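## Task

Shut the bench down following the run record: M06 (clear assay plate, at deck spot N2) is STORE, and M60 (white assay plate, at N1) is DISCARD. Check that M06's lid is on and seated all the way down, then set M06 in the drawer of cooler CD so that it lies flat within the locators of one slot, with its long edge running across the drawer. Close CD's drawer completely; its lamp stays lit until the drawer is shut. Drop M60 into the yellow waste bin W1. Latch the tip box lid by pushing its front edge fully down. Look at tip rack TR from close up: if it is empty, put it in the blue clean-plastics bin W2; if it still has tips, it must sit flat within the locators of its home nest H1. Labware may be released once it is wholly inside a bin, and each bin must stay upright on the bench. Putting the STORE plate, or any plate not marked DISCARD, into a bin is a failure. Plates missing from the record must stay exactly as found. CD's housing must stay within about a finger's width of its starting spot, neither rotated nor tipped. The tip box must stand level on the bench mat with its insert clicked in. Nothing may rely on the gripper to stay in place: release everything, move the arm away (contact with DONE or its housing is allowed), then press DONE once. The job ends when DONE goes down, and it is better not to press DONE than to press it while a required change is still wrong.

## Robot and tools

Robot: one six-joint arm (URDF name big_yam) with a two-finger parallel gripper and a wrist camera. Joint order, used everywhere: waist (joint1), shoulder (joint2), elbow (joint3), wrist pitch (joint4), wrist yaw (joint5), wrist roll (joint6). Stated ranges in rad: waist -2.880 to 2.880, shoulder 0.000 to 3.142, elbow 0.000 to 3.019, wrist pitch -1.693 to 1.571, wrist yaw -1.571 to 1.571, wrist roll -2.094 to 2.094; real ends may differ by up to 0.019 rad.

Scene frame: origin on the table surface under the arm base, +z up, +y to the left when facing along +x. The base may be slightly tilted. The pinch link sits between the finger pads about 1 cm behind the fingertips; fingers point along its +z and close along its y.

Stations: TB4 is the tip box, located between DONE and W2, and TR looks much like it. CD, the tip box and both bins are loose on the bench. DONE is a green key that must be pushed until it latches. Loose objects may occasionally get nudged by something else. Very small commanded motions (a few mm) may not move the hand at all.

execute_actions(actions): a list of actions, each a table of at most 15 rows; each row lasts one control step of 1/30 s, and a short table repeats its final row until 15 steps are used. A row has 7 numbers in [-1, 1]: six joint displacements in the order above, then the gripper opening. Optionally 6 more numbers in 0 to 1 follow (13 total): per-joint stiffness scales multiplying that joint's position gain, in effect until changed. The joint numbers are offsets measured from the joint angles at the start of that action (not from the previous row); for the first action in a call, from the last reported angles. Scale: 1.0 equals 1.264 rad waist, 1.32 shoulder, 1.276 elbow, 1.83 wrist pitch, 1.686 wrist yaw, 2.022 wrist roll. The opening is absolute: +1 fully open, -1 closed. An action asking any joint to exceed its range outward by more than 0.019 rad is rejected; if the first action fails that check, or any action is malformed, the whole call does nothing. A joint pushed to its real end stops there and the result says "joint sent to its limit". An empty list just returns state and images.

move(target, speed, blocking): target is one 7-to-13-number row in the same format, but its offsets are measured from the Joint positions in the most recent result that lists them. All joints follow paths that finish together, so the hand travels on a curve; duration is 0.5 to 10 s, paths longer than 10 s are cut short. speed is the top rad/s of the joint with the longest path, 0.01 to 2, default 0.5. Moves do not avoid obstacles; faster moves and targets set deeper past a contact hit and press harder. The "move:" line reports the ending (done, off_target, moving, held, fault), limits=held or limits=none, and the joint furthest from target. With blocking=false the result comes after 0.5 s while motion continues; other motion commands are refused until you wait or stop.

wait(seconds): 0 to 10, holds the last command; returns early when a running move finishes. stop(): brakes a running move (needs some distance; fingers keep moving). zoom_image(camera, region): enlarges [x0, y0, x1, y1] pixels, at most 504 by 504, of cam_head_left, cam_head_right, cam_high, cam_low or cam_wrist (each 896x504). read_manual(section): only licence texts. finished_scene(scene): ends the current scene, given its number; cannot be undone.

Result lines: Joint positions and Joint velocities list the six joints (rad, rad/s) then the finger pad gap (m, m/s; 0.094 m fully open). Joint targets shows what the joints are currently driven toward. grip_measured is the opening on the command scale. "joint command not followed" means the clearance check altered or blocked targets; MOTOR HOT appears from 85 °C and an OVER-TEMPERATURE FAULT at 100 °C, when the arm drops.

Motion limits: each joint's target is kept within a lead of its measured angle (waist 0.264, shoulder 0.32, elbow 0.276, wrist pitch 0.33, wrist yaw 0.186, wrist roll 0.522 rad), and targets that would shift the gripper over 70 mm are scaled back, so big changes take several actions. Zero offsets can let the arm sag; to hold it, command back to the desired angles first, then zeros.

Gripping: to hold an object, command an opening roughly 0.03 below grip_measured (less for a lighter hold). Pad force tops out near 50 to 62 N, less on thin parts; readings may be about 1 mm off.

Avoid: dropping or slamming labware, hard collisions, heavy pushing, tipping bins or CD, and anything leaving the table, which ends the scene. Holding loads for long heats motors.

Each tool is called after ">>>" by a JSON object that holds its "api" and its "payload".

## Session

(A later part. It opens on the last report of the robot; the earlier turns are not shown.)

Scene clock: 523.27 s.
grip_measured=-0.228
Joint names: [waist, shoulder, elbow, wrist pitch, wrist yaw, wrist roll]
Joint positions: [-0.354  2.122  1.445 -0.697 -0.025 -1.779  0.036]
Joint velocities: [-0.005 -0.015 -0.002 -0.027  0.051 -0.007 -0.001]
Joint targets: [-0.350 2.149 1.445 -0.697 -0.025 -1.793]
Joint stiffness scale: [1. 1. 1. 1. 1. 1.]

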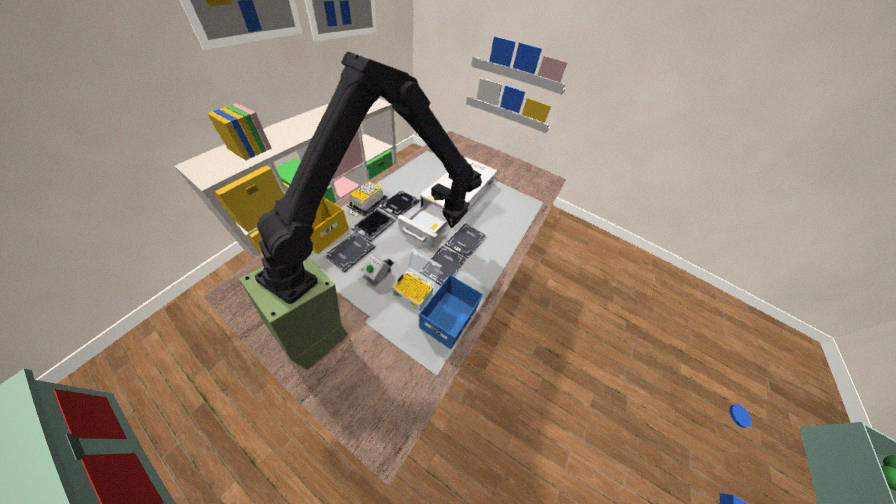

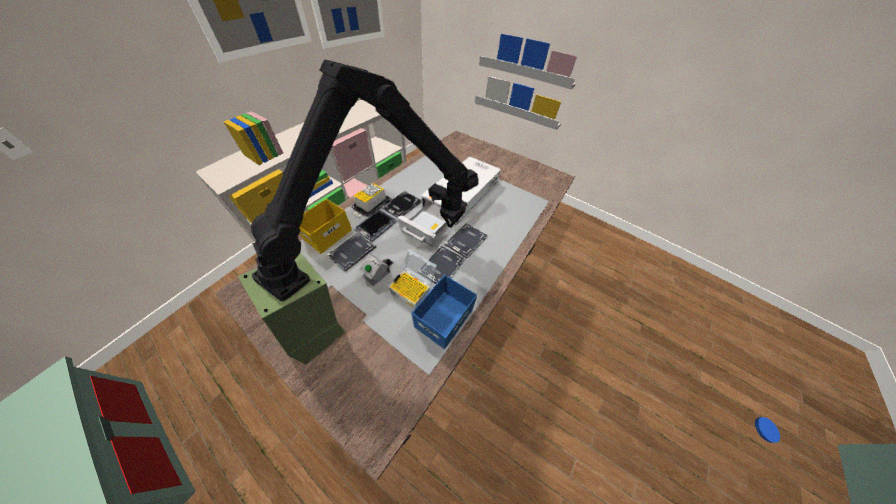

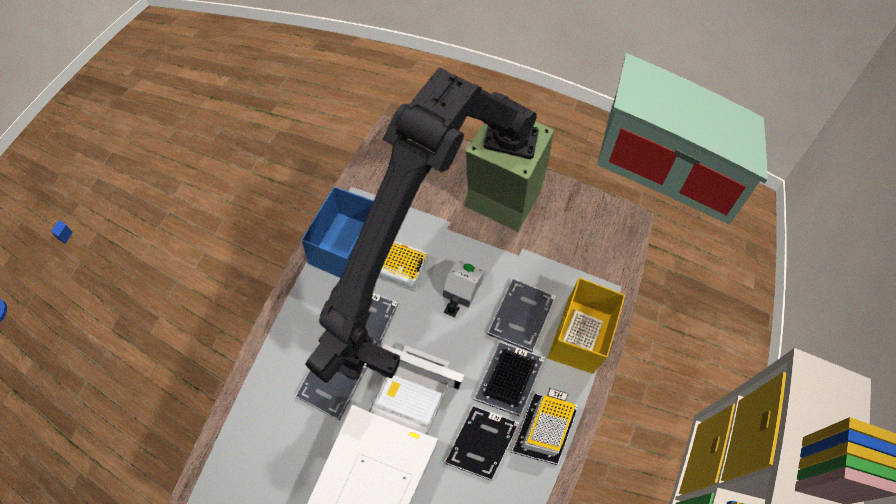

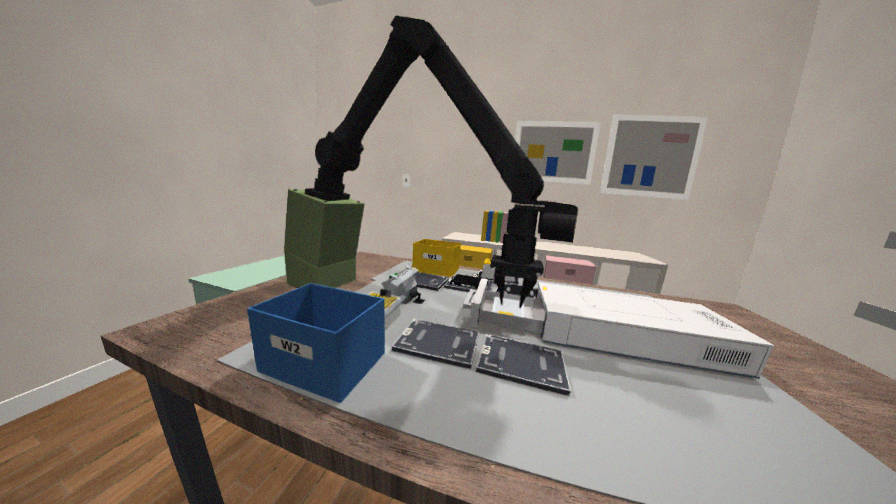

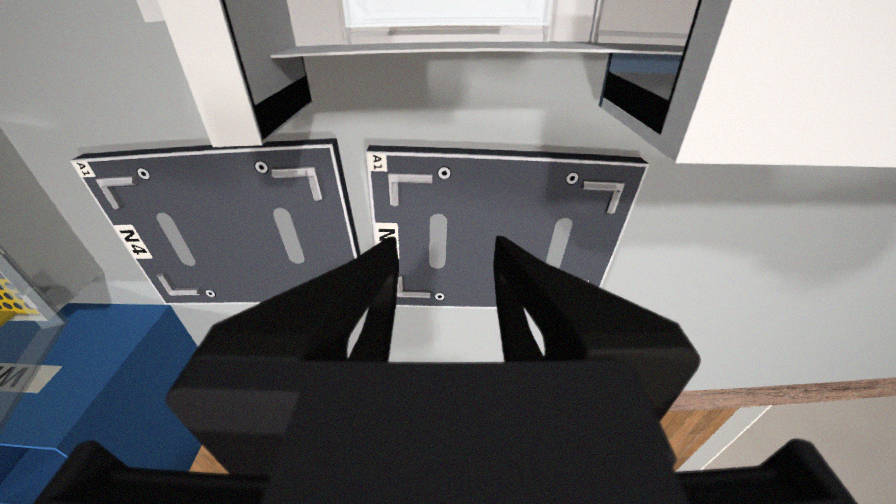

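>>> {"api": "move", "payload": {"target": [0.165,0.022,0.02,0,0,0.095,-0.23], "speed": 0.3}}

>>> {"api": "zoom_image", "payload": {"camera": "cam_wrist", "region": [290,0,610,180]}}

Scene clock: 529.27 s.
grip_measured=-0.228
Joint names: [waist, shoulder, elbow, wrist pitch, wrist yaw, wrist roll]
Joint positions: [-0.14   2.122  1.445 -0.697 -0.025 -1.602  0.036]
Joint velocities: [0.005 0.005 0.002 0.012 0.051 0.022 0.001]
Joint targets: [-0.145 2.151 1.471 -0.697 -0.025 -1.587]
Joint stiffness scale: [1. 1. 1. 1. 1. 1.]
move: off_target; limits=none; farthest joint: the shoulder, 0.029 radians from its target (0.029 radians at the start)

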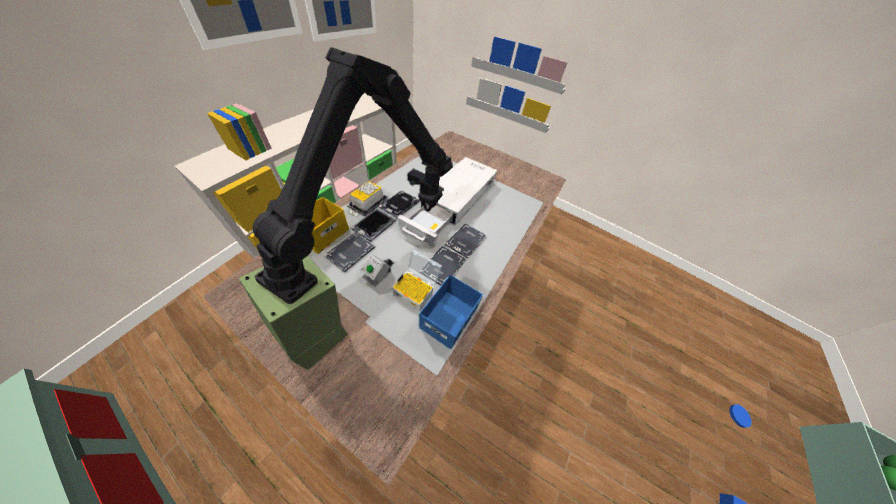

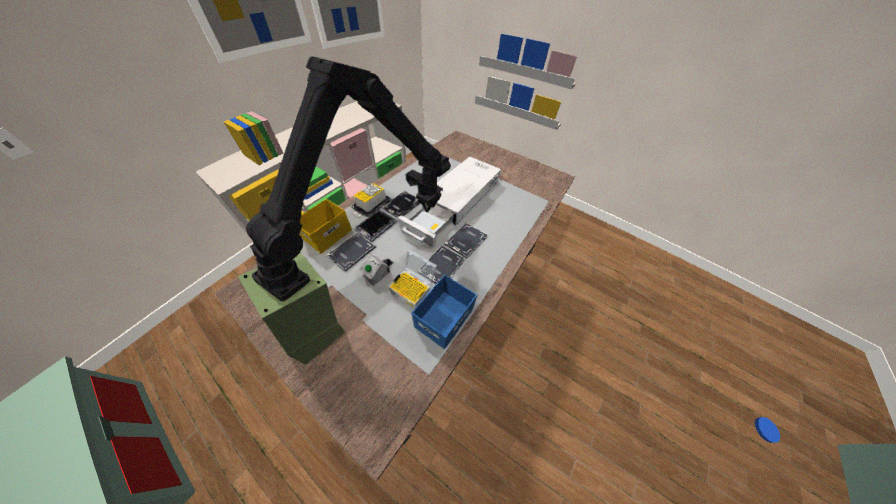

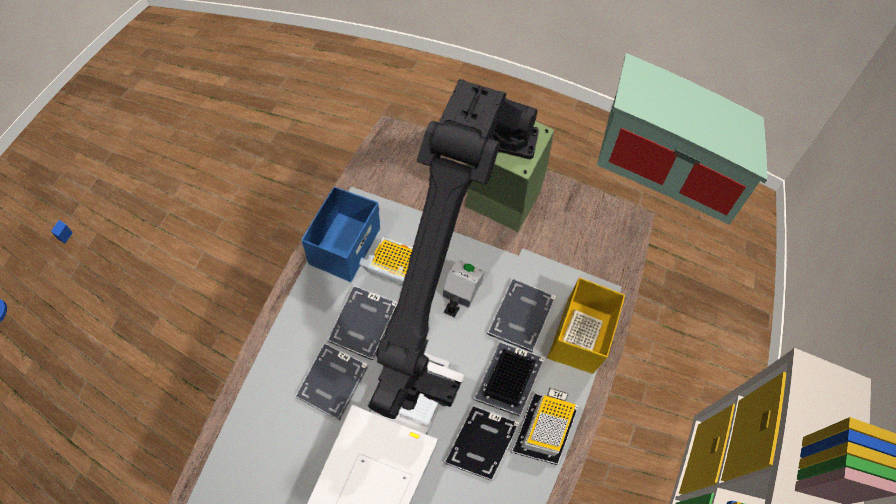

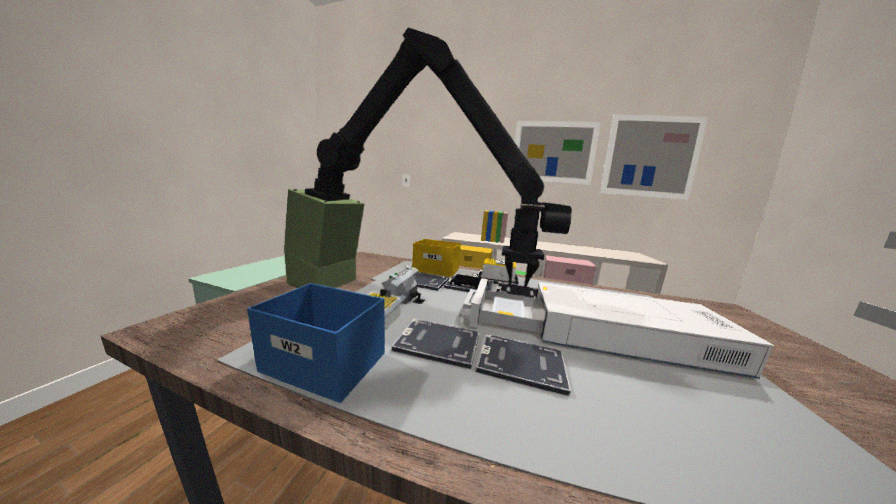

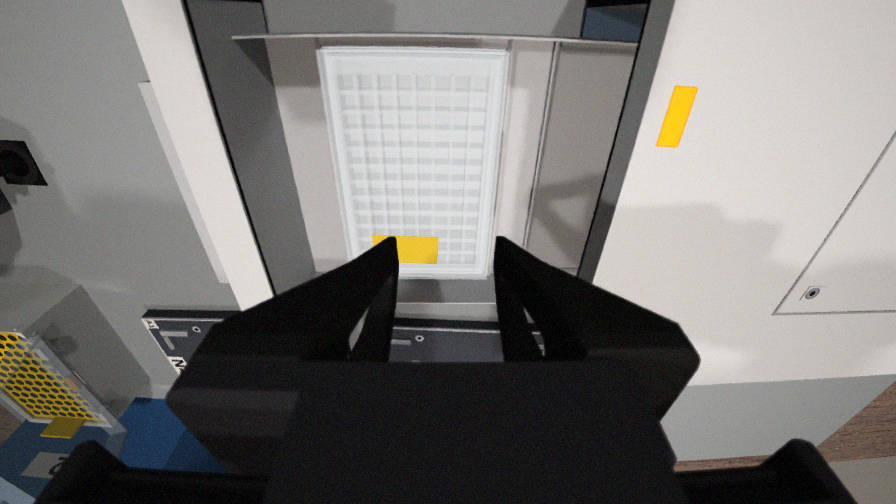

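Region (290, 0, 610, 180) of cam_wrist's 896x504 image, scaled by 1.575, with more detail than that image has; it fills the top 284 rows of this view, and the rest is white.

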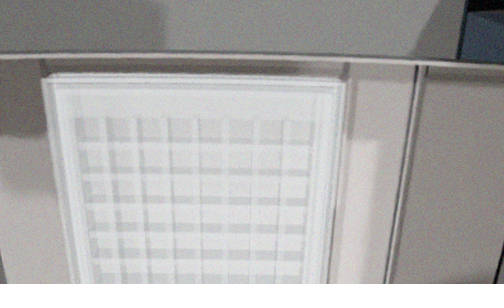

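>>> {"api": "move", "payload": {"target": [-0.035,0.022,0.02,0,0,-0.02,-0.23], "speed": 0.15}}

>>> {"api": "zoom_image", "payload": {"camera": "cam_wrist", "region": [300,0,540,100]}}

Scene clock: 533.50 s.
grip_measured=-0.228
Joint names: [waist, shoulder, elbow, wrist pitch, wrist yaw, wrist roll]
Joint positions: [-0.18   2.122  1.445 -0.697 -0.025 -1.627  0.036]
Joint velocities: [-0.005 -0.005 -0.007 -0.017 -0.022 -0.022 -0.001]
Joint targets: [-0.184 2.151 1.471 -0.697 -0.025 -1.642]
Joint stiffness scale: [1. 1. 1. 1. 1. 1.]
move: off_target; limits=none; farthest joint: the shoulder, 0.029 radians from its target (0.029 radians at the start)

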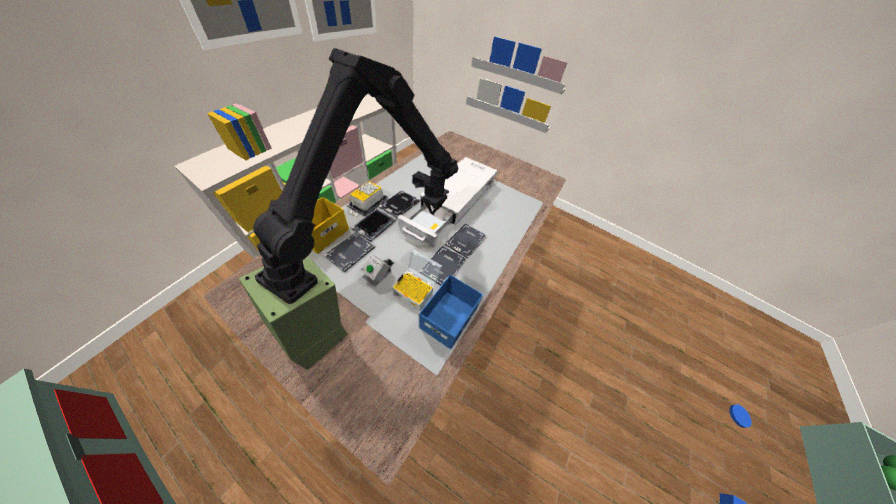

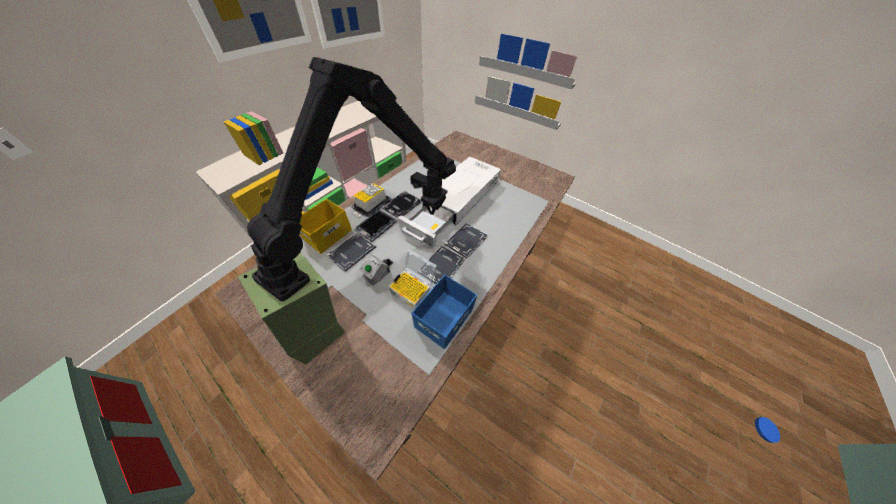

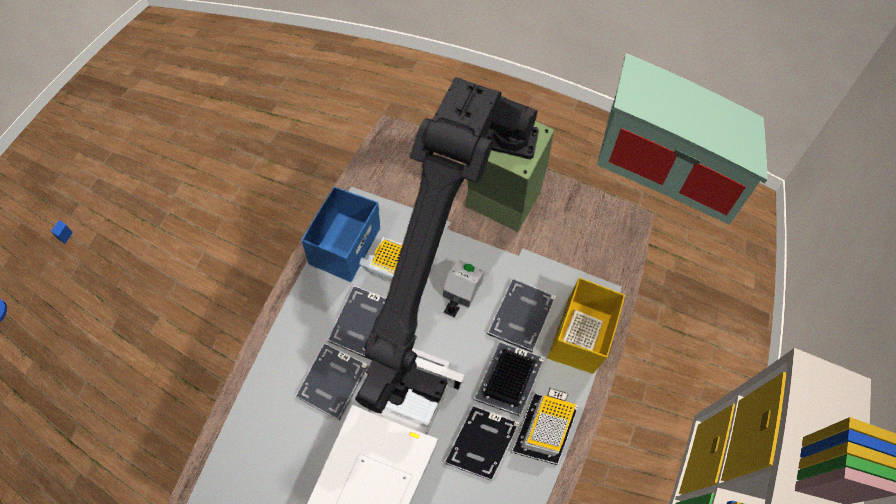

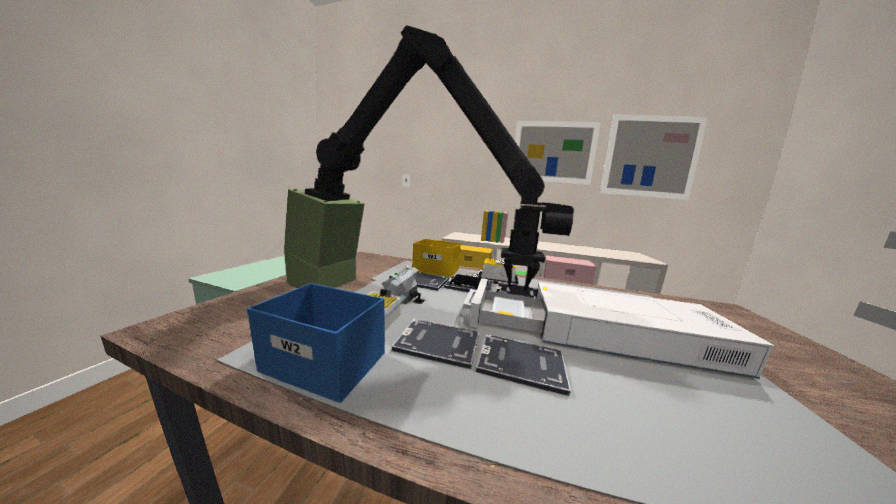

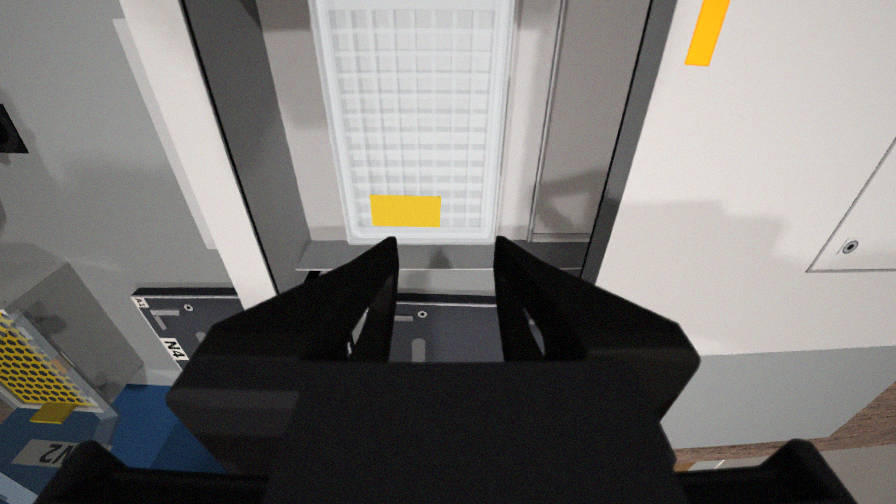

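Region (300, 0, 540, 100) of cam_wrist's 896x504 image, scaled by 2.100, with more detail than that image has; it fills the top 210 rows of this view, and the rest is white.

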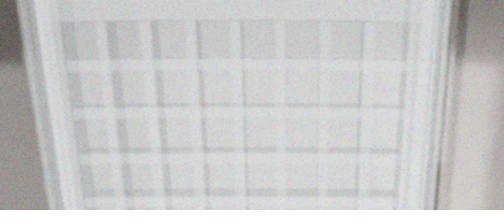

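>>> {"api": "move", "payload": {"target": [0.026,0.022,0.02,0,0,0.012,-0.23], "speed": 0.1}}

>>> {"api": "zoom_image", "payload": {"camera": "cam_wrist", "region": [300,0,600,80]}}

Scene clock: 537.20 s.
grip_measured=-0.228
Joint names: [waist, shoulder, elbow, wrist pitch, wrist yaw, wrist roll]
Joint positions: [-0.153  2.122  1.445 -0.697 -0.025 -1.618  0.036]
Joint velocities: [ 0.005 -0.024 -0.012 -0.012 -0.11  -0.037 -0.   ]
Joint targets: [-0.148 2.151 1.471 -0.697 -0.025 -1.603]
Joint stiffness scale: [1. 1. 1. 1. 1. 1.]
move: off_target; limits=none; farthest joint: the shoulder, 0.029 radians from its target (0.029 radians at the start)

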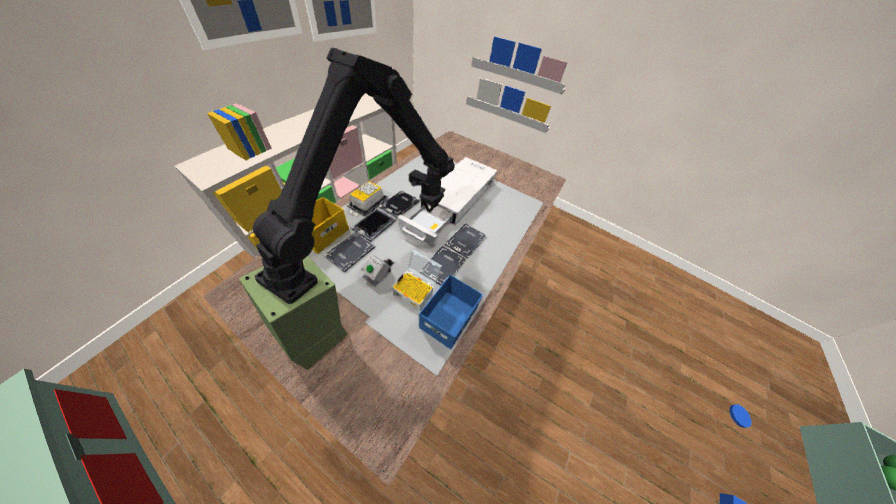

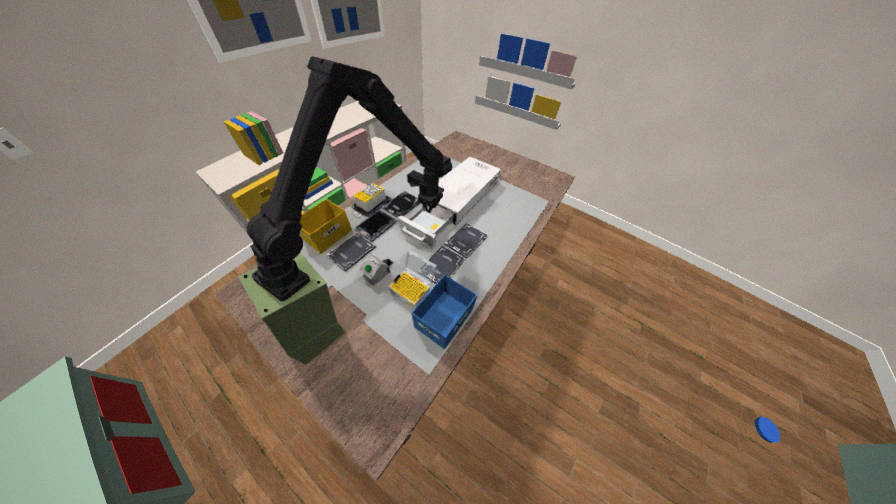

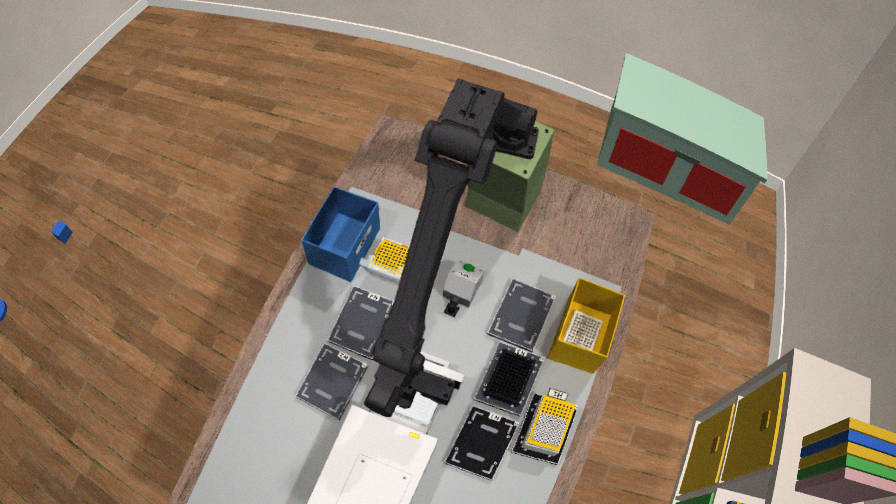

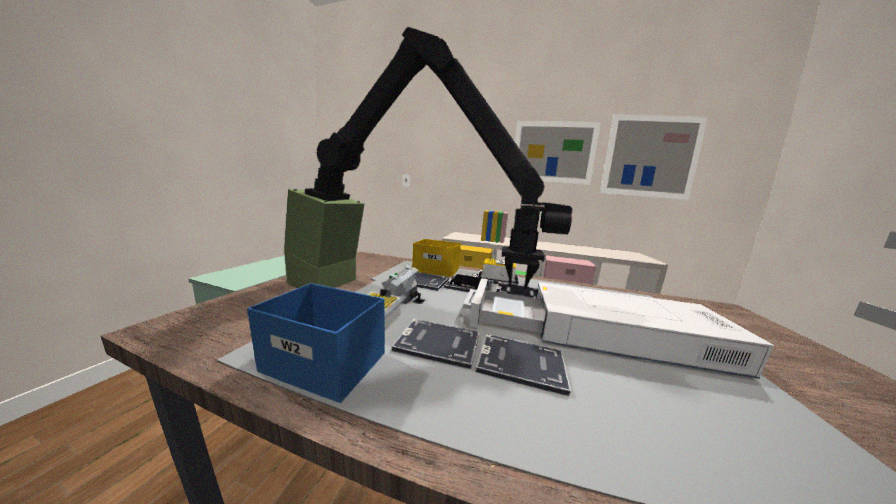

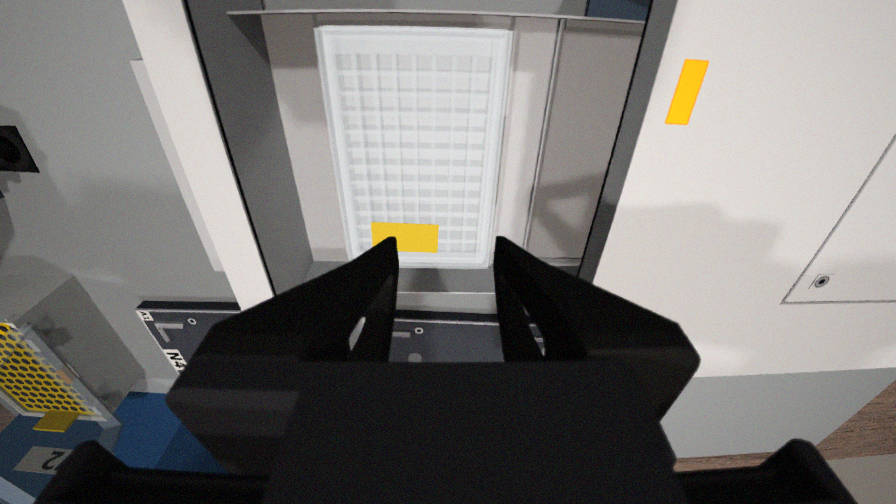

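Region (300, 0, 600, 80) of cam_wrist's 896x504 image, scaled by 1.680, with more detail than that image has; it fills the top 134 rows of this view, and the rest is white.

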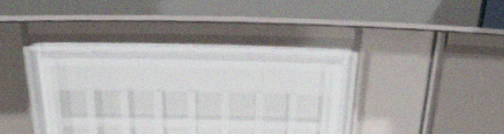

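>>> {"api": "zoom_image", "payload": {"camera": "cam_wrist", "region": [450,0,570,60]}}

Region (450, 0, 570, 60) of cam_wrist's 896x504 image, scaled by 4.200, with more detail than that image has.

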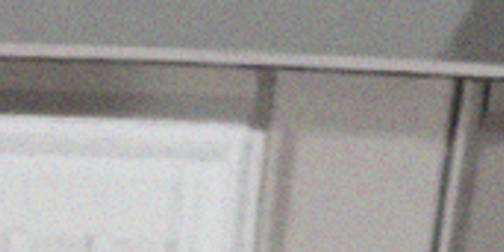

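>>> {"api": "move", "payload": {"target": [0.012,0.092,0.028,0.052,0,0.025,1], "speed": 0.15}}

Scene clock: 545.50 s.
grip_measured=+1.000
Joint names: [waist, shoulder, elbow, wrist pitch, wrist yaw, wrist roll]
Joint positions: [-0.149  2.22   1.453 -0.62  -0.025 -1.582  0.094]
Joint velocities: [ 0.015 -0.015  0.007  0.002 -0.037 -0.051  0.   ]
Joint targets: [-0.138 2.244 1.481 -0.602 -0.025 -1.567]
Joint stiffness scale: [1. 1. 1. 1. 1. 1.]
move: off_target; limits=none; farthest joint: the elbow, 0.028 radians from its target (0.035 radians at the start)

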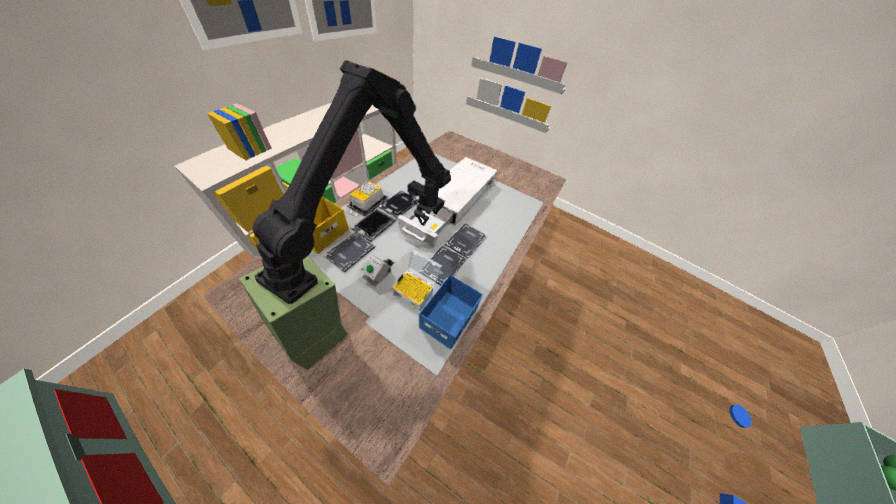

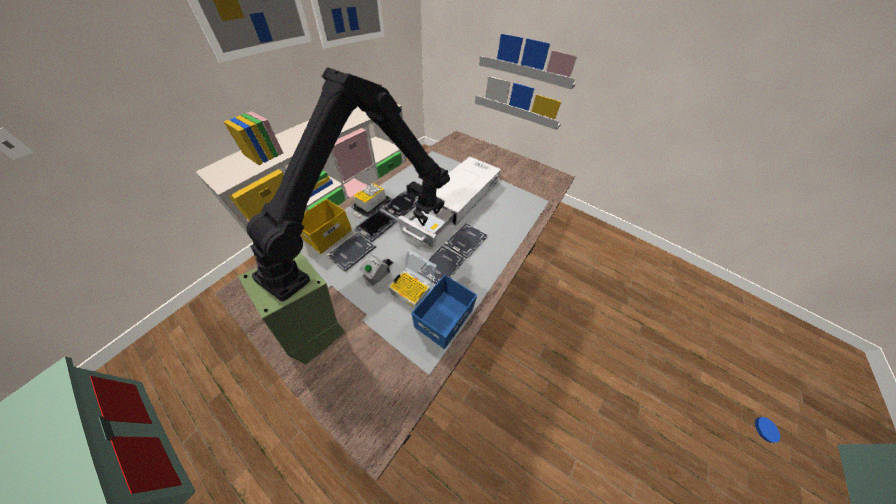

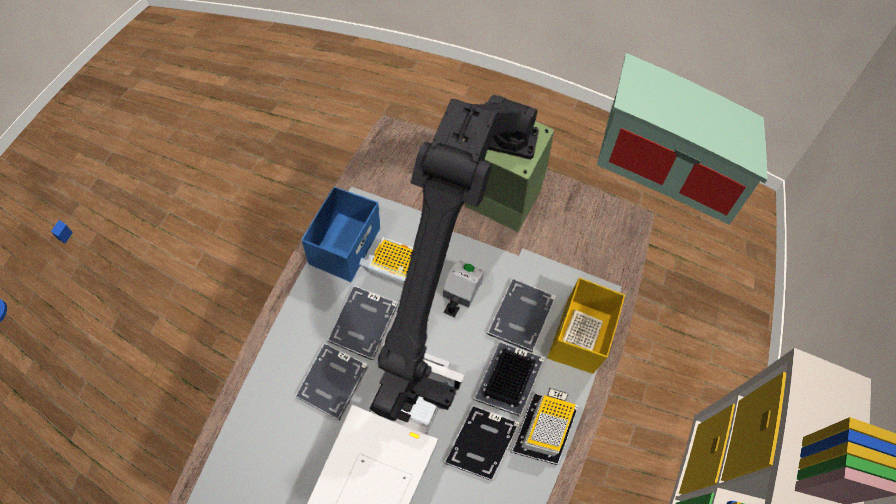

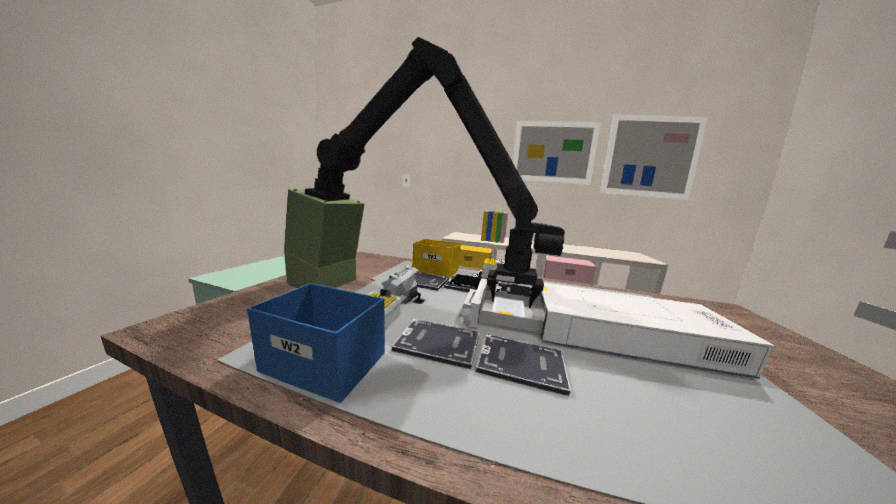

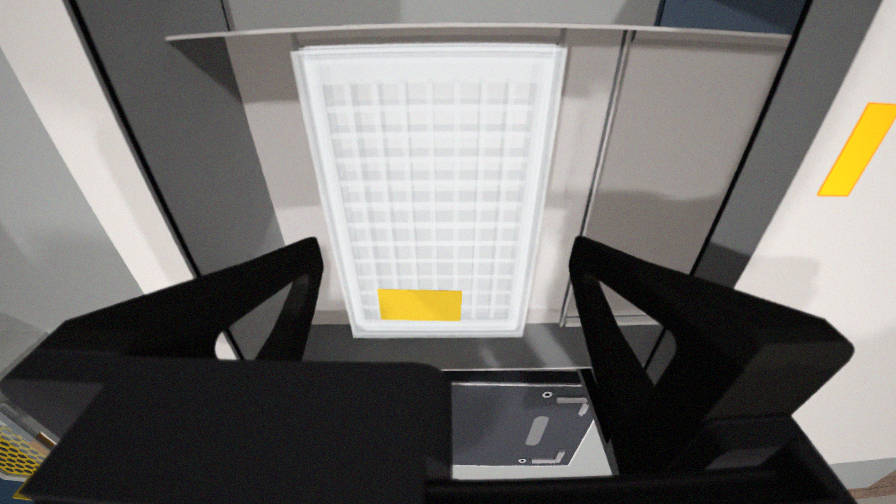

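>>> {"api": "move", "payload": {"target": [0,0.055,0.022,0.03,0,0,1], "speed": 0.06}}

Scene clock: 549.23 s.
grip_measured=+1.000
Joint names: [waist, shoulder, elbow, wrist pitch, wrist yaw, wrist roll]
Joint positions: [-0.149  2.263  1.453 -0.583 -0.025 -1.582  0.094]
Joint velocities: [-0.015 -0.015  0.012  0.002 -0.037 -0.051  0.   ]
Joint targets: [-0.149 2.293 1.481 -0.566 -0.025 -1.582]
Joint stiffness scale: [1. 1. 1. 1. 1. 1.]
move: off_target; limits=none; farthest joint: the shoulder, 0.029 radians from its target (0.073 radians at the start)

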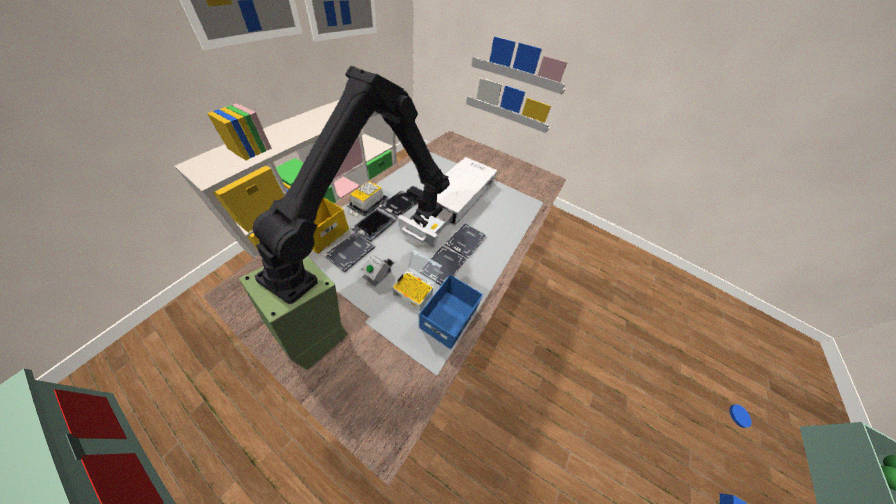

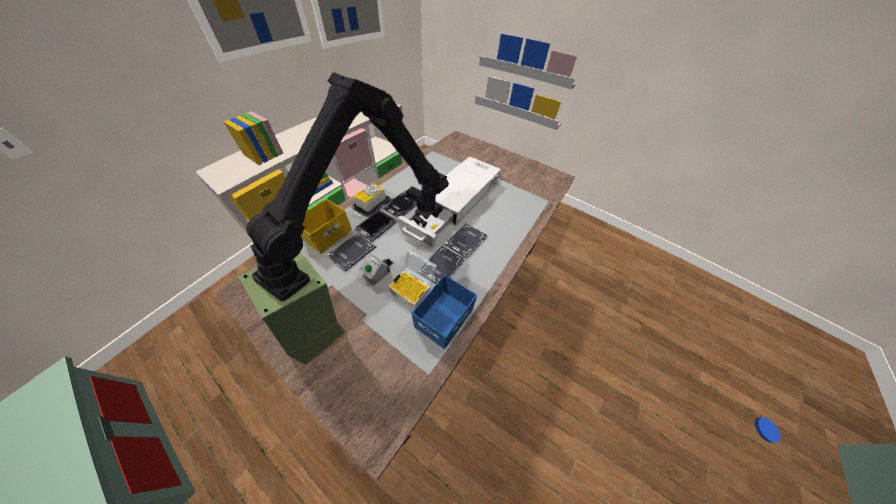

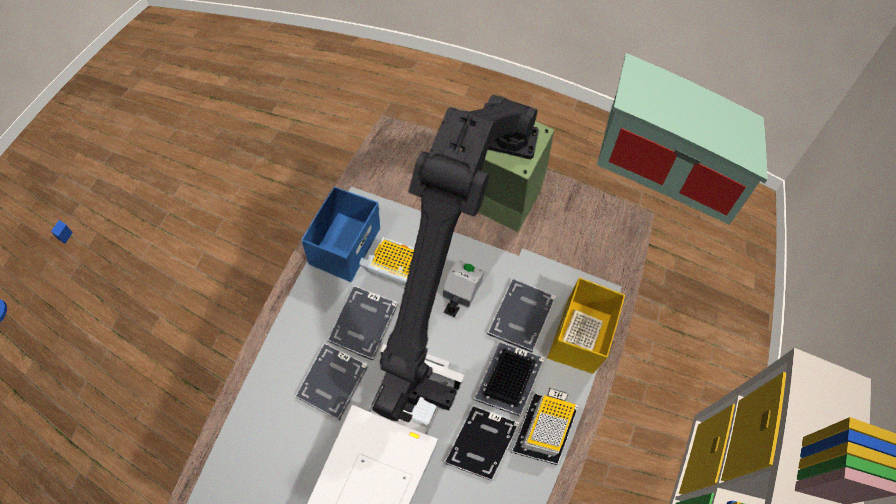

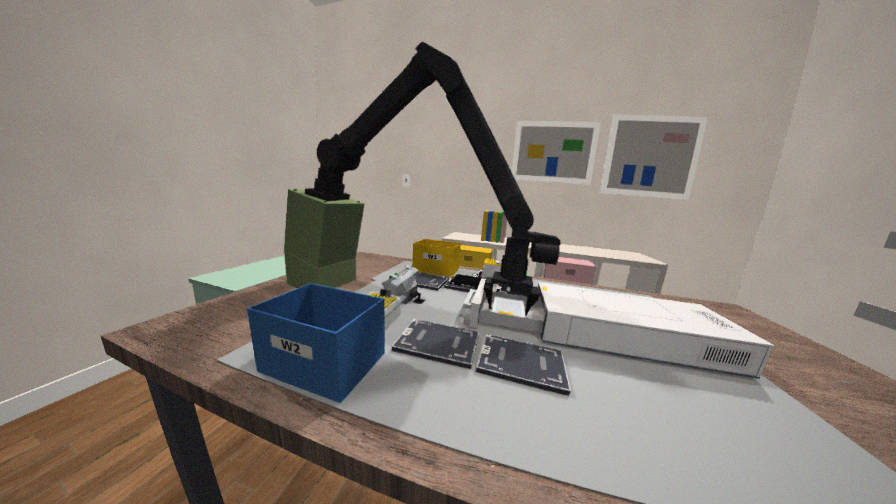

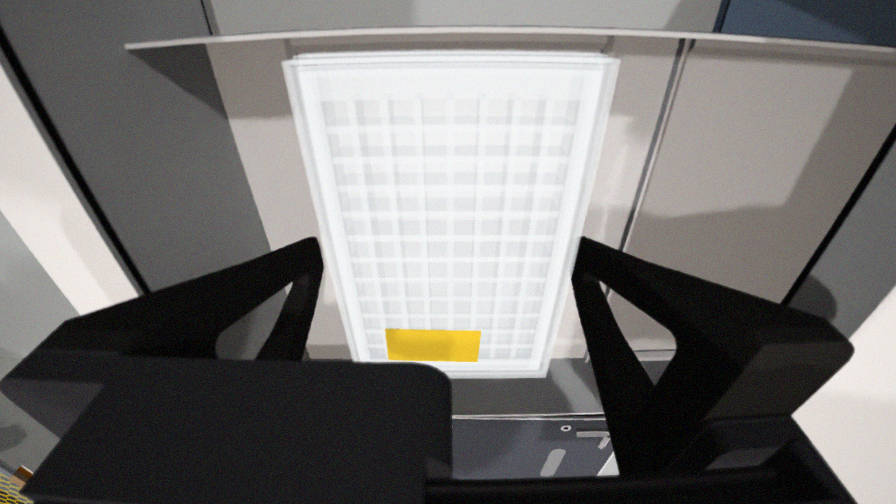

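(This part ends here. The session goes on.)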